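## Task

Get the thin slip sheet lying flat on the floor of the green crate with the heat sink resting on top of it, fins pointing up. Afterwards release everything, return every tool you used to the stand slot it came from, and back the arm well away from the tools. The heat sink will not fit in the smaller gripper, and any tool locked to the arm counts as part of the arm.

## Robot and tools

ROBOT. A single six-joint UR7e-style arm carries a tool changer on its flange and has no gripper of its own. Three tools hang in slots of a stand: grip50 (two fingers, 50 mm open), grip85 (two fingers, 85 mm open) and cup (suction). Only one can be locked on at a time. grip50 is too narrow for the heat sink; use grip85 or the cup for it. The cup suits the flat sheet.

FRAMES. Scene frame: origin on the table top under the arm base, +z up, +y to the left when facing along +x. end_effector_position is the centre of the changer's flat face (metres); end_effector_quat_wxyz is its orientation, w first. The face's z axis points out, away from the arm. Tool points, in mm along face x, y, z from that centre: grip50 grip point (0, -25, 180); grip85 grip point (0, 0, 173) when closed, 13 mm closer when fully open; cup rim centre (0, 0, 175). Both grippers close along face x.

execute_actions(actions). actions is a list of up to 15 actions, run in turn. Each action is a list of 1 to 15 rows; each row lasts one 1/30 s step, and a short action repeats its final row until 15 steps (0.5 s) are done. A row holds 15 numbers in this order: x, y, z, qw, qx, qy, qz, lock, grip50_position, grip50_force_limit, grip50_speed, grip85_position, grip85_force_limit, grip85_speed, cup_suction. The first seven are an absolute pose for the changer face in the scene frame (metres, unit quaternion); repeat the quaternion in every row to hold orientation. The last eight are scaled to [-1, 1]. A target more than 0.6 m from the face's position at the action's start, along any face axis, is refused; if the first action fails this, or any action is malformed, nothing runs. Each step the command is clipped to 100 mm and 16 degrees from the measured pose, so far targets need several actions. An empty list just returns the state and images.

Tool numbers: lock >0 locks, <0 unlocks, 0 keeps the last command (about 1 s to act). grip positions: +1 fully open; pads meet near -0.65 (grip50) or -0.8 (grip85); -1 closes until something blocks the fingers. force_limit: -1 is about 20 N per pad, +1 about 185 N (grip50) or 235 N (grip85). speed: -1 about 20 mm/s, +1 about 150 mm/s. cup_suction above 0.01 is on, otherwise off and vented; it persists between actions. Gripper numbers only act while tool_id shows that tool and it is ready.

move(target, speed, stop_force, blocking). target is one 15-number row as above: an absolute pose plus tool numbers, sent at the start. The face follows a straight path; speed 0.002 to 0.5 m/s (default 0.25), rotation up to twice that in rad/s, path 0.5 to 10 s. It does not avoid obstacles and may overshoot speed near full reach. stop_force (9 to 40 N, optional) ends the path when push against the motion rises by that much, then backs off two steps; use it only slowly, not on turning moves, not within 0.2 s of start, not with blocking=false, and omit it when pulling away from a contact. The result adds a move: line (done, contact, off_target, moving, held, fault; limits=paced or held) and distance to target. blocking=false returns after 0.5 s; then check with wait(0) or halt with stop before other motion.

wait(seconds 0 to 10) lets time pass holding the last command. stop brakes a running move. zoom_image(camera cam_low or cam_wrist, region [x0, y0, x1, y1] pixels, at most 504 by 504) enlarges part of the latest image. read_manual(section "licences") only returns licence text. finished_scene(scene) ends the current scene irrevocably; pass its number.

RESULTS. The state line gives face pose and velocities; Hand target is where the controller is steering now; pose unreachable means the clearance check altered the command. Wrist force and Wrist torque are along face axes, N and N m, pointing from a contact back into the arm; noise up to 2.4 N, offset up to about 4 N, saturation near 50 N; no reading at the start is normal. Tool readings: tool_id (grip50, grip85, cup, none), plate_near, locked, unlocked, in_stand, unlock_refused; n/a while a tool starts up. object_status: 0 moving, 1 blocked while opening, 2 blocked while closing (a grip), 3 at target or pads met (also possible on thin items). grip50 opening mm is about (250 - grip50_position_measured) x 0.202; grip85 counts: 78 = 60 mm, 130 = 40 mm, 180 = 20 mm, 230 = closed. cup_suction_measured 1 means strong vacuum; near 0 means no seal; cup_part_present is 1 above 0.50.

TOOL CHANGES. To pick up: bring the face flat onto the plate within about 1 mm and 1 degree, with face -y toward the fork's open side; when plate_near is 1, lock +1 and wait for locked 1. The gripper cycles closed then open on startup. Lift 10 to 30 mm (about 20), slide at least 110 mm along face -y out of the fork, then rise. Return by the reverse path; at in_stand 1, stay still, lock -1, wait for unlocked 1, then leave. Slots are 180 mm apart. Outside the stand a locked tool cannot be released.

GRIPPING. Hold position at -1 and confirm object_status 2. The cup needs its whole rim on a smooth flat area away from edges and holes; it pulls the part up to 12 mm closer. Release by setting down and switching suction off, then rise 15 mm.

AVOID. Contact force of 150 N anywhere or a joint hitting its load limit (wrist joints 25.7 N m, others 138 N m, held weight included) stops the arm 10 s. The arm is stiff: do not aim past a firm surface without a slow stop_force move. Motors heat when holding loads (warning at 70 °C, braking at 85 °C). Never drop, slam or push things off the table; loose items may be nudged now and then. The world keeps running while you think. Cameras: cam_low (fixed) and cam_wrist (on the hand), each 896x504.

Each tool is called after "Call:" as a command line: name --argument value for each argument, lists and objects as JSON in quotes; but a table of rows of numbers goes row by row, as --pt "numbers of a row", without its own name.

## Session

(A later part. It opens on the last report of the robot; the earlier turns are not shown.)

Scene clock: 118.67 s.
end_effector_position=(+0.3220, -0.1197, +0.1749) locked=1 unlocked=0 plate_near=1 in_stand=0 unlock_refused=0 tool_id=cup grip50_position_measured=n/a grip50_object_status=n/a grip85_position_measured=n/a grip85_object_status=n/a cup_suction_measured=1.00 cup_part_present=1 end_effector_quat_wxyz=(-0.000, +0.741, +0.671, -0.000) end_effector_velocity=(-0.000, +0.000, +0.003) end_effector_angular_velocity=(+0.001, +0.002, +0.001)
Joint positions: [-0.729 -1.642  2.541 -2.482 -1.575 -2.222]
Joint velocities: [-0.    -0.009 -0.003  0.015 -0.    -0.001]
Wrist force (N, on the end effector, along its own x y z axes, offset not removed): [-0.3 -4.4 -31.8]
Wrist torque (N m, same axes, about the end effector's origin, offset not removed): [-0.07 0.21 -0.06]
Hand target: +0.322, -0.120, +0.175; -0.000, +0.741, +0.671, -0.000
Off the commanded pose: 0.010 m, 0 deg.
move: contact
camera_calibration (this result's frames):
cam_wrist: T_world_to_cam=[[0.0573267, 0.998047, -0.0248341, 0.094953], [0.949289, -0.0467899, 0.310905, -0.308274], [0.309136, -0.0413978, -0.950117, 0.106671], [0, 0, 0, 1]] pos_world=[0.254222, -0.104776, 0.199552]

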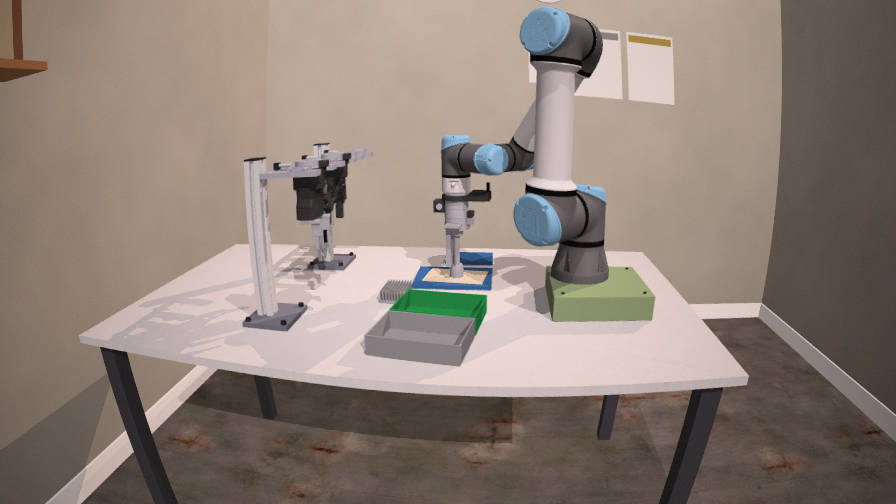

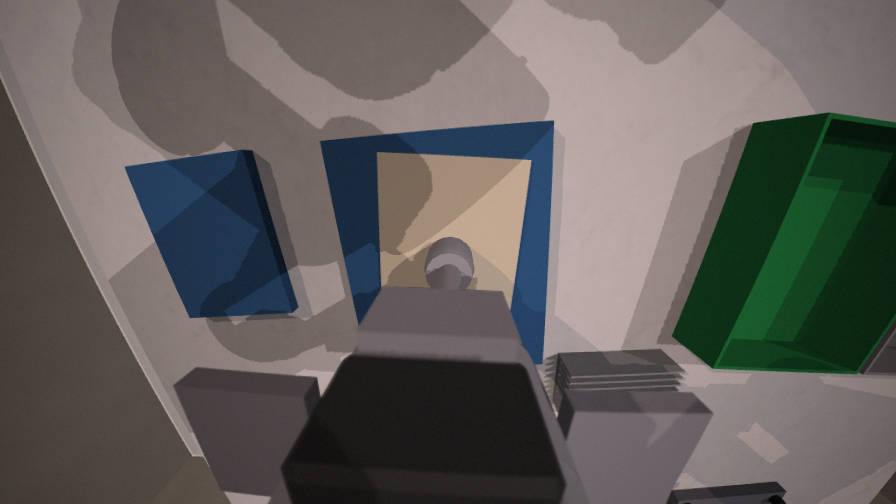

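Call:
move --target '[0.322,-0.1197,0.25,0,0.7414,0.6711,0,0,0,0,0,1,0,0,1]' --speed 0.08

Call:
move --target '[0.3366,0.173,0.25,0,0.7484,0.6633,0,0,0,0,0,1,0,0,1]' --speed 0.15

Call:
move --target '[0.3366,0.173,0.222,0,0.7484,0.6633,0,0,0,0,0,1,0,0,1]' --speed 0.05

Scene clock: 122.53 s.
end_effector_position=(+0.3220, -0.1197, +0.2498) locked=1 unlocked=0 plate_near=1 in_stand=0 unlock_refused=0 tool_id=cup grip50_position_measured=n/a grip50_object_status=n/a grip85_position_measured=n/a grip85_object_status=n/a cup_suction_measured=1.00 cup_part_present=1 end_effector_quat_wxyz=(+0.000, +0.741, +0.671, -0.000) end_effector_velocity=(-0.000, -0.000, +0.002) end_effector_angular_velocity=(+0.002, -0.000, +0.001)
Joint positions: [-0.728 -1.84   2.429 -2.172 -1.575 -2.221]
Joint velocities: [-0.002 -0.004 -0.003  0.008  0.001 -0.003]
Wrist force (N, on the end effector, along its own x y z axes, offset not removed): [-7.1 -2.8 -3.2]
Wrist torque (N m, same axes, about the end effector's origin, offset not removed): [-0.24 0.42 -0.12]
Hand target: +0.322, -0.120, +0.250; +0.000, +0.741, +0.671, +0.000
Off the commanded pose: 0.000 m, 0 deg.
move: done
camera_calibration (this result's frames):
cam_wrist: T_world_to_cam=[[0.0573672, 0.998042, -0.0249176, 0.0968329], [0.949285, -0.0468021, 0.310915, -0.331531], [0.30914, -0.0414902, -0.950111, 0.177813], [0, 0, 0, 1]] pos_world=[0.254194, -0.104782, 0.274433]

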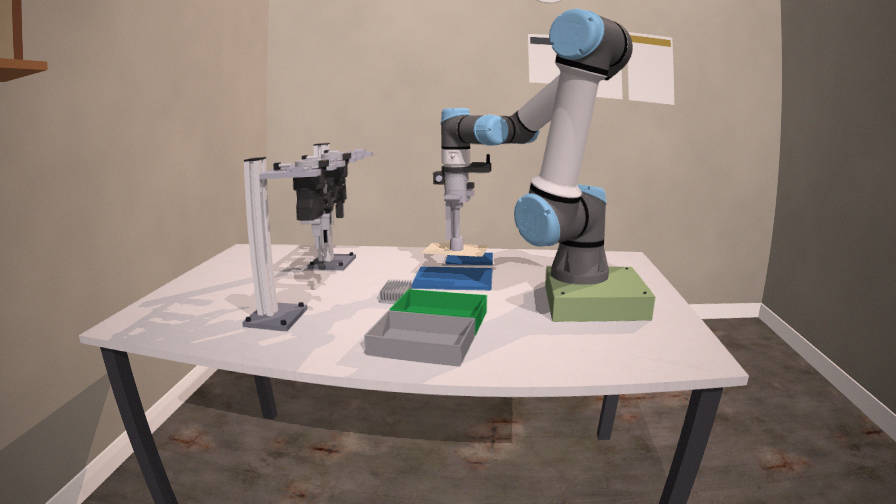

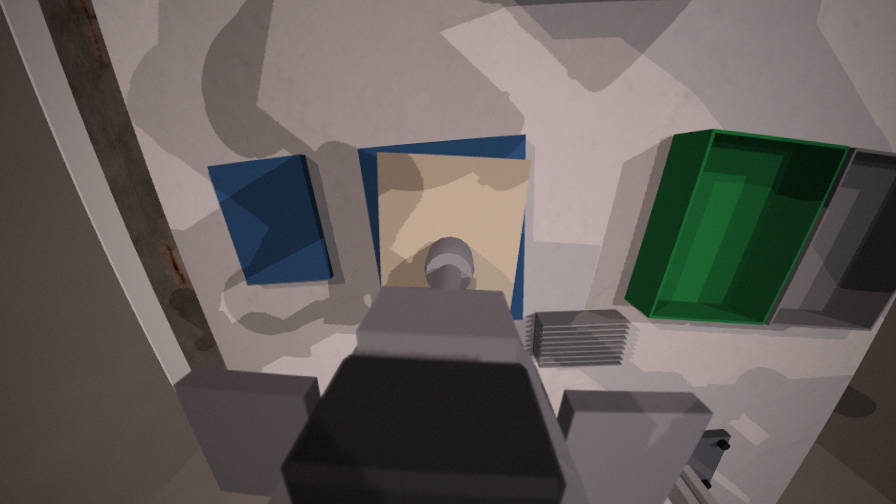

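Scene clock: 125.00 s.
end_effector_position=(+0.3365, +0.1728, +0.2501) locked=1 unlocked=0 plate_near=1 in_stand=0 unlock_refused=0 tool_id=cup grip50_position_measured=n/a grip50_object_status=n/a grip85_position_measured=n/a grip85_object_status=n/a cup_suction_measured=1.00 cup_part_present=1 end_effector_quat_wxyz=(-0.001, +0.748, +0.663, +0.000) end_effector_velocity=(+0.000, +0.002, +0.000) end_effector_angular_velocity=(-0.001, -0.001, +0.001)
Joint positions: [ 0.147 -1.72   2.348 -2.204 -1.581 -1.325]
Joint velocities: [ 0.005  0.002 -0.003 -0.001 -0.001  0.004]
Wrist force (N, on the end effector, along its own x y z axes, offset not removed): [-6.2 4.2 -1.4]
Wrist torque (N m, same axes, about the end effector's origin, offset not removed): [0.33 0.35 -0.08]
Hand target: +0.337, +0.173, +0.250; -0.001, +0.748, +0.663, +0.000
Off the commanded pose: 0.000 m, 0 deg.
move: done
camera_calibration (this result's frames):
cam_wrist: T_world_to_cam=[[0.0781938, 0.996678, -0.0227904, -0.20324], [0.948289, -0.0673046, 0.31019, -0.32765], [0.307625, -0.0458668, -0.950401, 0.187075], [0, 0, 0, 1]] pos_world=[0.26905, 0.189093, 0.274798]

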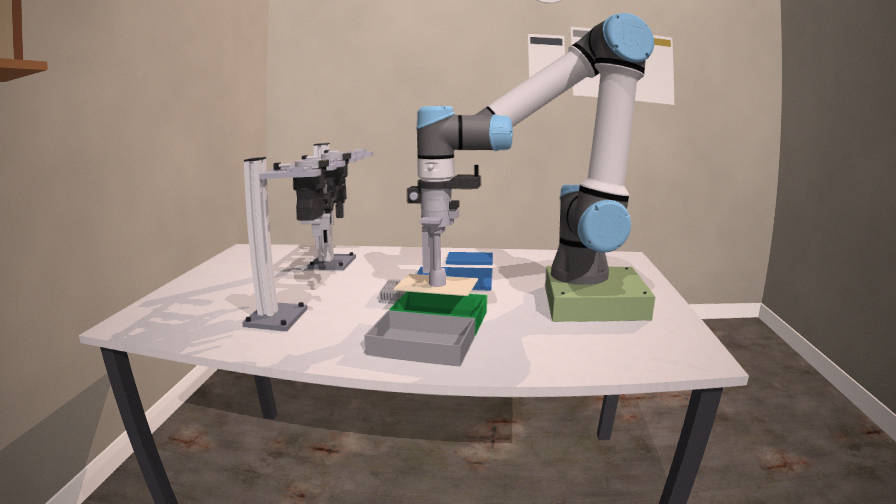

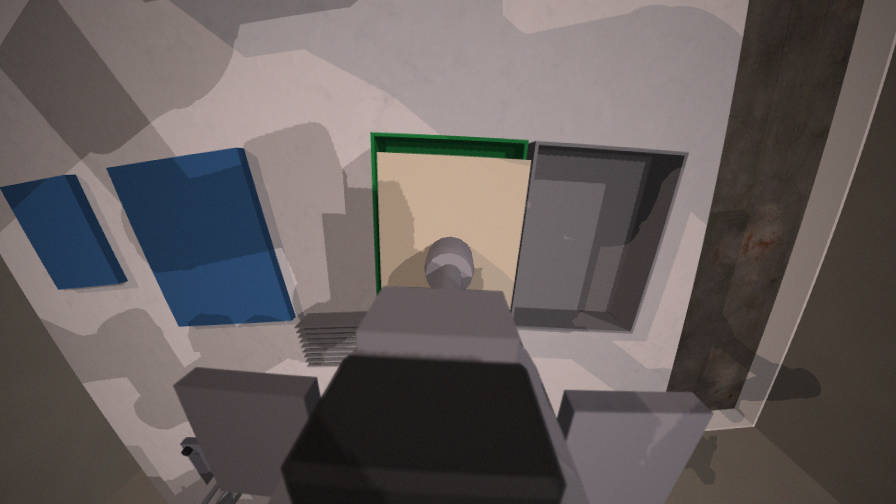

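Scene clock: 125.93 s.
end_effector_position=(+0.3366, +0.1730, +0.2222) locked=1 unlocked=0 plate_near=1 in_stand=0 unlock_refused=0 tool_id=cup grip50_position_measured=n/a grip50_object_status=n/a grip85_position_measured=n/a grip85_object_status=n/a cup_suction_measured=1.00 cup_part_present=1 end_effector_quat_wxyz=(-0.000, +0.748, +0.663, -0.000) end_effector_velocity=(+0.000, +0.000, -0.001) end_effector_angular_velocity=(+0.000, -0.002, +0.001)
Joint positions: [ 0.148 -1.66   2.39  -2.305 -1.583 -1.325]
Joint velocities: [ 0.     0.002  0.002 -0.007 -0.    -0.001]
Wrist force (N, on the end effector, along its own x y z axes, offset not removed): [-3.6 -1.4 -2.3]
Wrist torque (N m, same axes, about the end effector's origin, offset not removed): [0.02 0.39 -0.22]
Hand target: +0.337, +0.173, +0.222; -0.000, +0.748, +0.663, -0.000
Off the commanded pose: 0.000 m, 0 deg.
move: done
camera_calibration (this result's frames):
cam_wrist: T_world_to_cam=[[0.0782486, 0.996625, -0.0248172, -0.203587], [0.948101, -0.0666971, 0.310896, -0.319296], [0.308191, -0.0478564, -0.95012, 0.160637], [0, 0, 0, 1]] pos_world=[0.269148, 0.189292, 0.24684]

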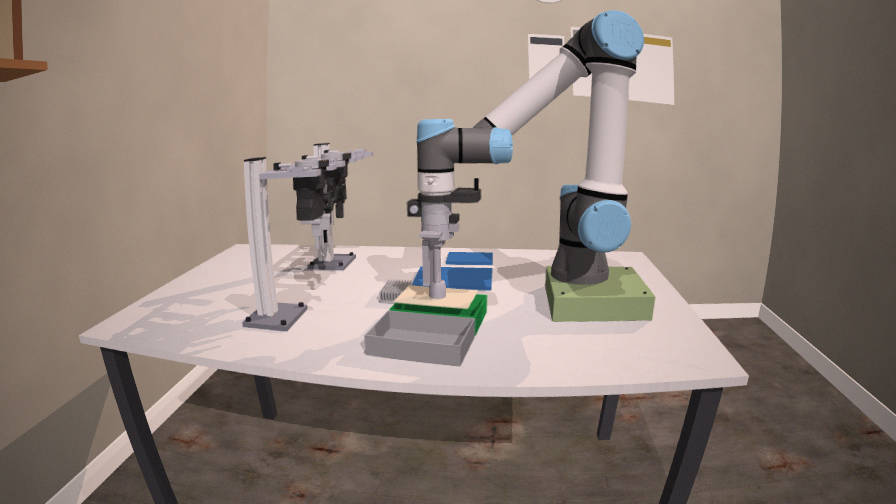

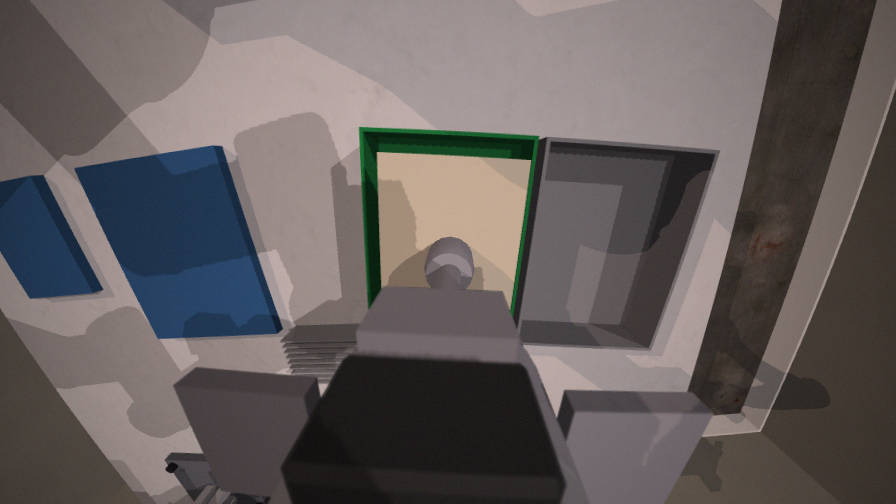

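Call:
move --target '[0.3336,0.1693,0.222,0,0.7484,0.6633,0,0,0,0,0,1,0,0,1]' --speed 0.03

Call:
move --target '[0.3336,0.1693,0.178,0,0.7484,0.6633,0,0,0,0,0,1,0,0,1]' --speed 0.03 --stop_force 10

Call:
move --target '[0.3336,0.1693,0.16,0,0.7484,0.6633,0,0,0,0,0,1,0,0,1]' --speed 0.008 --stop_force 10

Scene clock: 130.73 s.
end_effector_position=(+0.3337, +0.1694, +0.2220) locked=1 unlocked=0 plate_near=1 in_stand=0 unlock_refused=0 tool_id=cup grip50_position_measured=n/a grip50_object_status=n/a grip85_position_measured=n/a grip85_object_status=n/a cup_suction_measured=1.00 cup_part_present=1 end_effector_quat_wxyz=(+0.000, +0.748, +0.663, -0.000) end_effector_velocity=(-0.001, -0.001, -0.000) end_effector_angular_velocity=(+0.002, +0.001, -0.001)
Joint positions: [ 0.139 -1.671  2.4   -2.305 -1.583 -1.334]
Joint velocities: [-0.004 -0.003  0.003  0.001  0.002 -0.003]
Wrist force (N, on the end effector, along its own x y z axes, offset not removed): [-1.6 1.3 -5.4]
Wrist torque (N m, same axes, about the end effector's origin, offset not removed): [-0.05 0.00 -0.07]
Hand target: +0.334, +0.169, +0.222; +0.000, +0.748, +0.663, -0.000
Off the commanded pose: 0.000 m, 0 deg.
move: done
camera_calibration (this result's frames):
cam_wrist: T_world_to_cam=[[0.0782464, 0.996624, -0.0248664, -0.19977], [0.948088, -0.0666776, 0.31094, -0.316716], [0.308232, -0.0479055, -0.950104, 0.161179], [0, 0, 0, 1]] pos_world=[0.266225, 0.185699, 0.246649]

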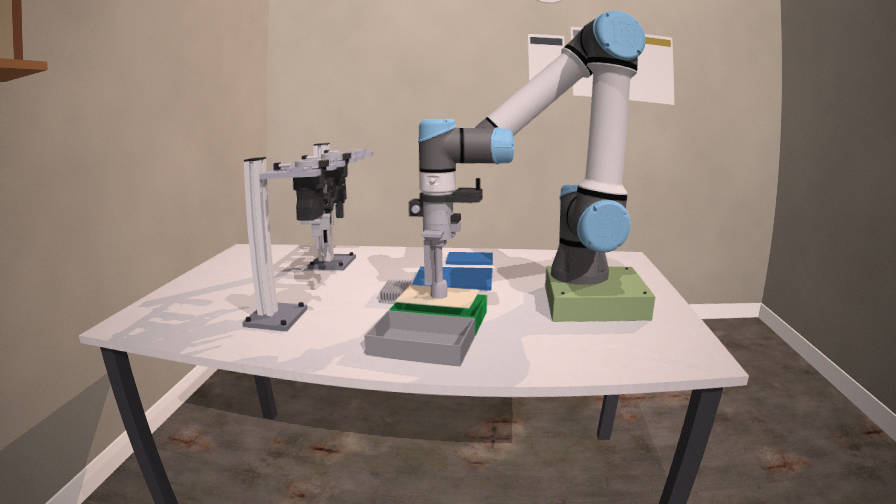

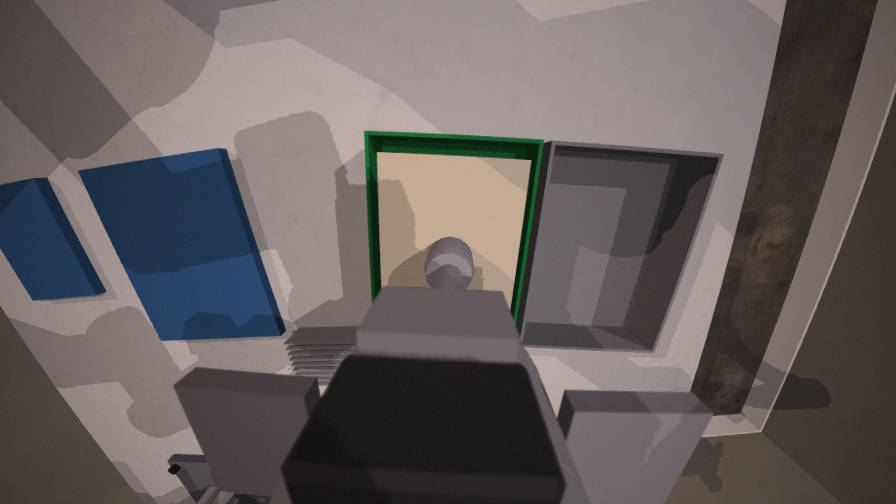

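Scene clock: 132.53 s.
end_effector_position=(+0.3336, +0.1693, +0.1782) locked=1 unlocked=0 plate_near=1 in_stand=0 unlock_refused=0 tool_id=cup grip50_position_measured=n/a grip50_object_status=n/a grip85_position_measured=n/a grip85_object_status=n/a cup_suction_measured=1.00 cup_part_present=1 end_effector_quat_wxyz=(+0.000, +0.748, +0.663, -0.000) end_effector_velocity=(+0.000, -0.000, -0.002) end_effector_angular_velocity=(+0.001, -0.001, -0.001)
Joint positions: [ 0.137 -1.557  2.457 -2.475 -1.583 -1.336]
Joint velocities: [-0.001  0.006  0.002 -0.008  0.001  0.001]
Wrist force (N, on the end effector, along its own x y z axes, offset not removed): [-4.2 2.4 -1.8]
Wrist torque (N m, same axes, about the end effector's origin, offset not removed): [0.18 0.32 -0.18]
Hand target: +0.334, +0.169, +0.178; +0.000, +0.748, +0.663, -0.000
Off the commanded pose: 0.000 m, 0 deg.
move: done
camera_calibration (this result's frames):
cam_wrist: T_world_to_cam=[[0.0782422, 0.996624, -0.0248803, -0.200744], [0.948097, -0.0666706, 0.310914, -0.303041], [0.308206, -0.0479155, -0.950112, 0.119578], [0, 0, 0, 1]] pos_world=[0.266164, 0.185592, 0.202838]

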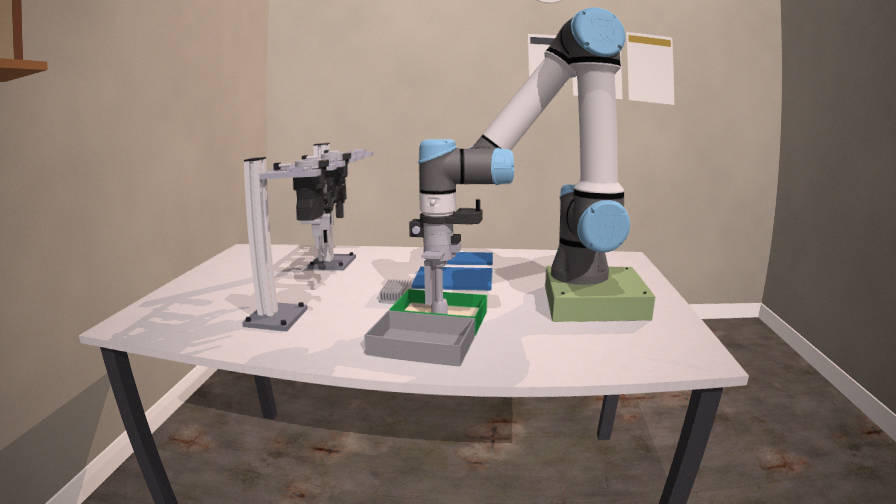

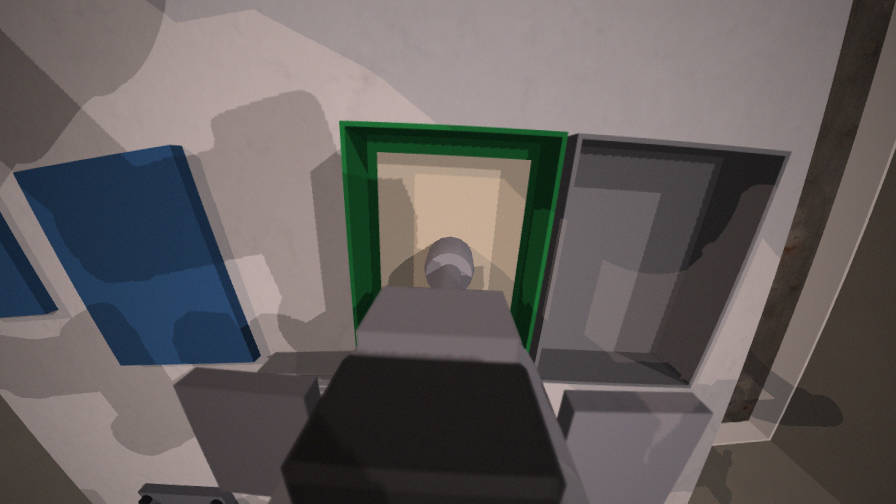

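Scene clock: 134.17 s.
end_effector_position=(+0.3336, +0.1693, +0.1681) locked=1 unlocked=0 plate_near=1 in_stand=0 unlock_refused=0 tool_id=cup grip50_position_measured=n/a grip50_object_status=n/a grip85_position_measured=n/a grip85_object_status=n/a cup_suction_measured=1.00 cup_part_present=1 end_effector_quat_wxyz=(-0.000, +0.748, +0.663, -0.000) end_effector_velocity=(-0.001, -0.000, +0.002) end_effector_angular_velocity=(-0.003, +0.004, +0.001)
Joint positions: [ 0.137 -1.527  2.468 -2.516 -1.583 -1.336]
Joint velocities: [ 0.001 -0.007 -0.002  0.013 -0.003 -0.001]
Wrist force (N, on the end effector, along its own x y z axes, offset not removed): [0.1 6.2 -20.9]
Wrist torque (N m, same axes, about the end effector's origin, offset not removed): [-0.09 0.08 -0.11]
Hand target: +0.334, +0.169, +0.168; +0.000, +0.748, +0.663, -0.000
Off the commanded pose: 0.008 m, 0 deg.
move: contact
camera_calibration (this result's frames):
cam_wrist: T_world_to_cam=[[0.0782295, 0.996624, -0.0248991, -0.200976], [0.948125, -0.066657, 0.310831, -0.299862], [0.308122, -0.0479236, -0.950139, 0.110046], [0, 0, 0, 1]] pos_world=[0.266121, 0.185583, 0.192762]

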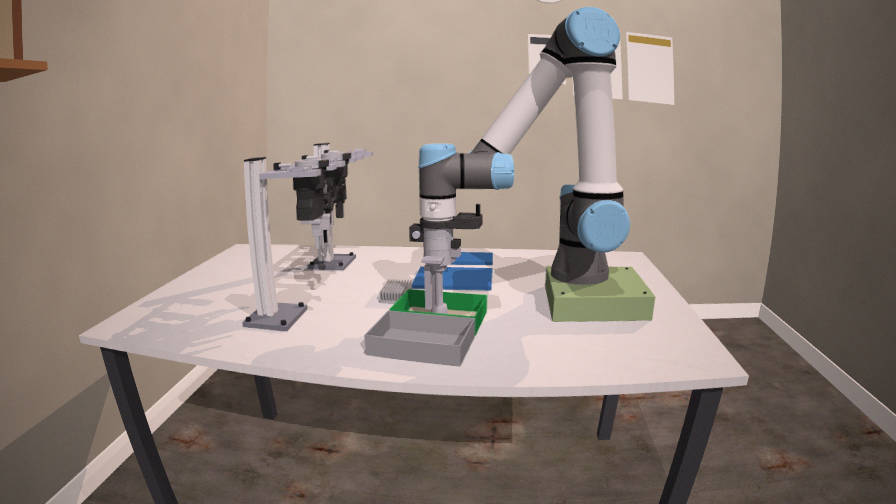

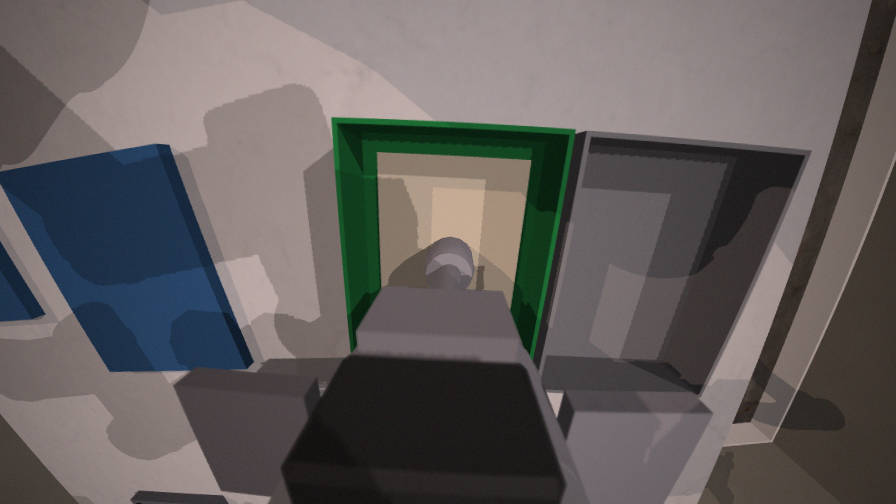

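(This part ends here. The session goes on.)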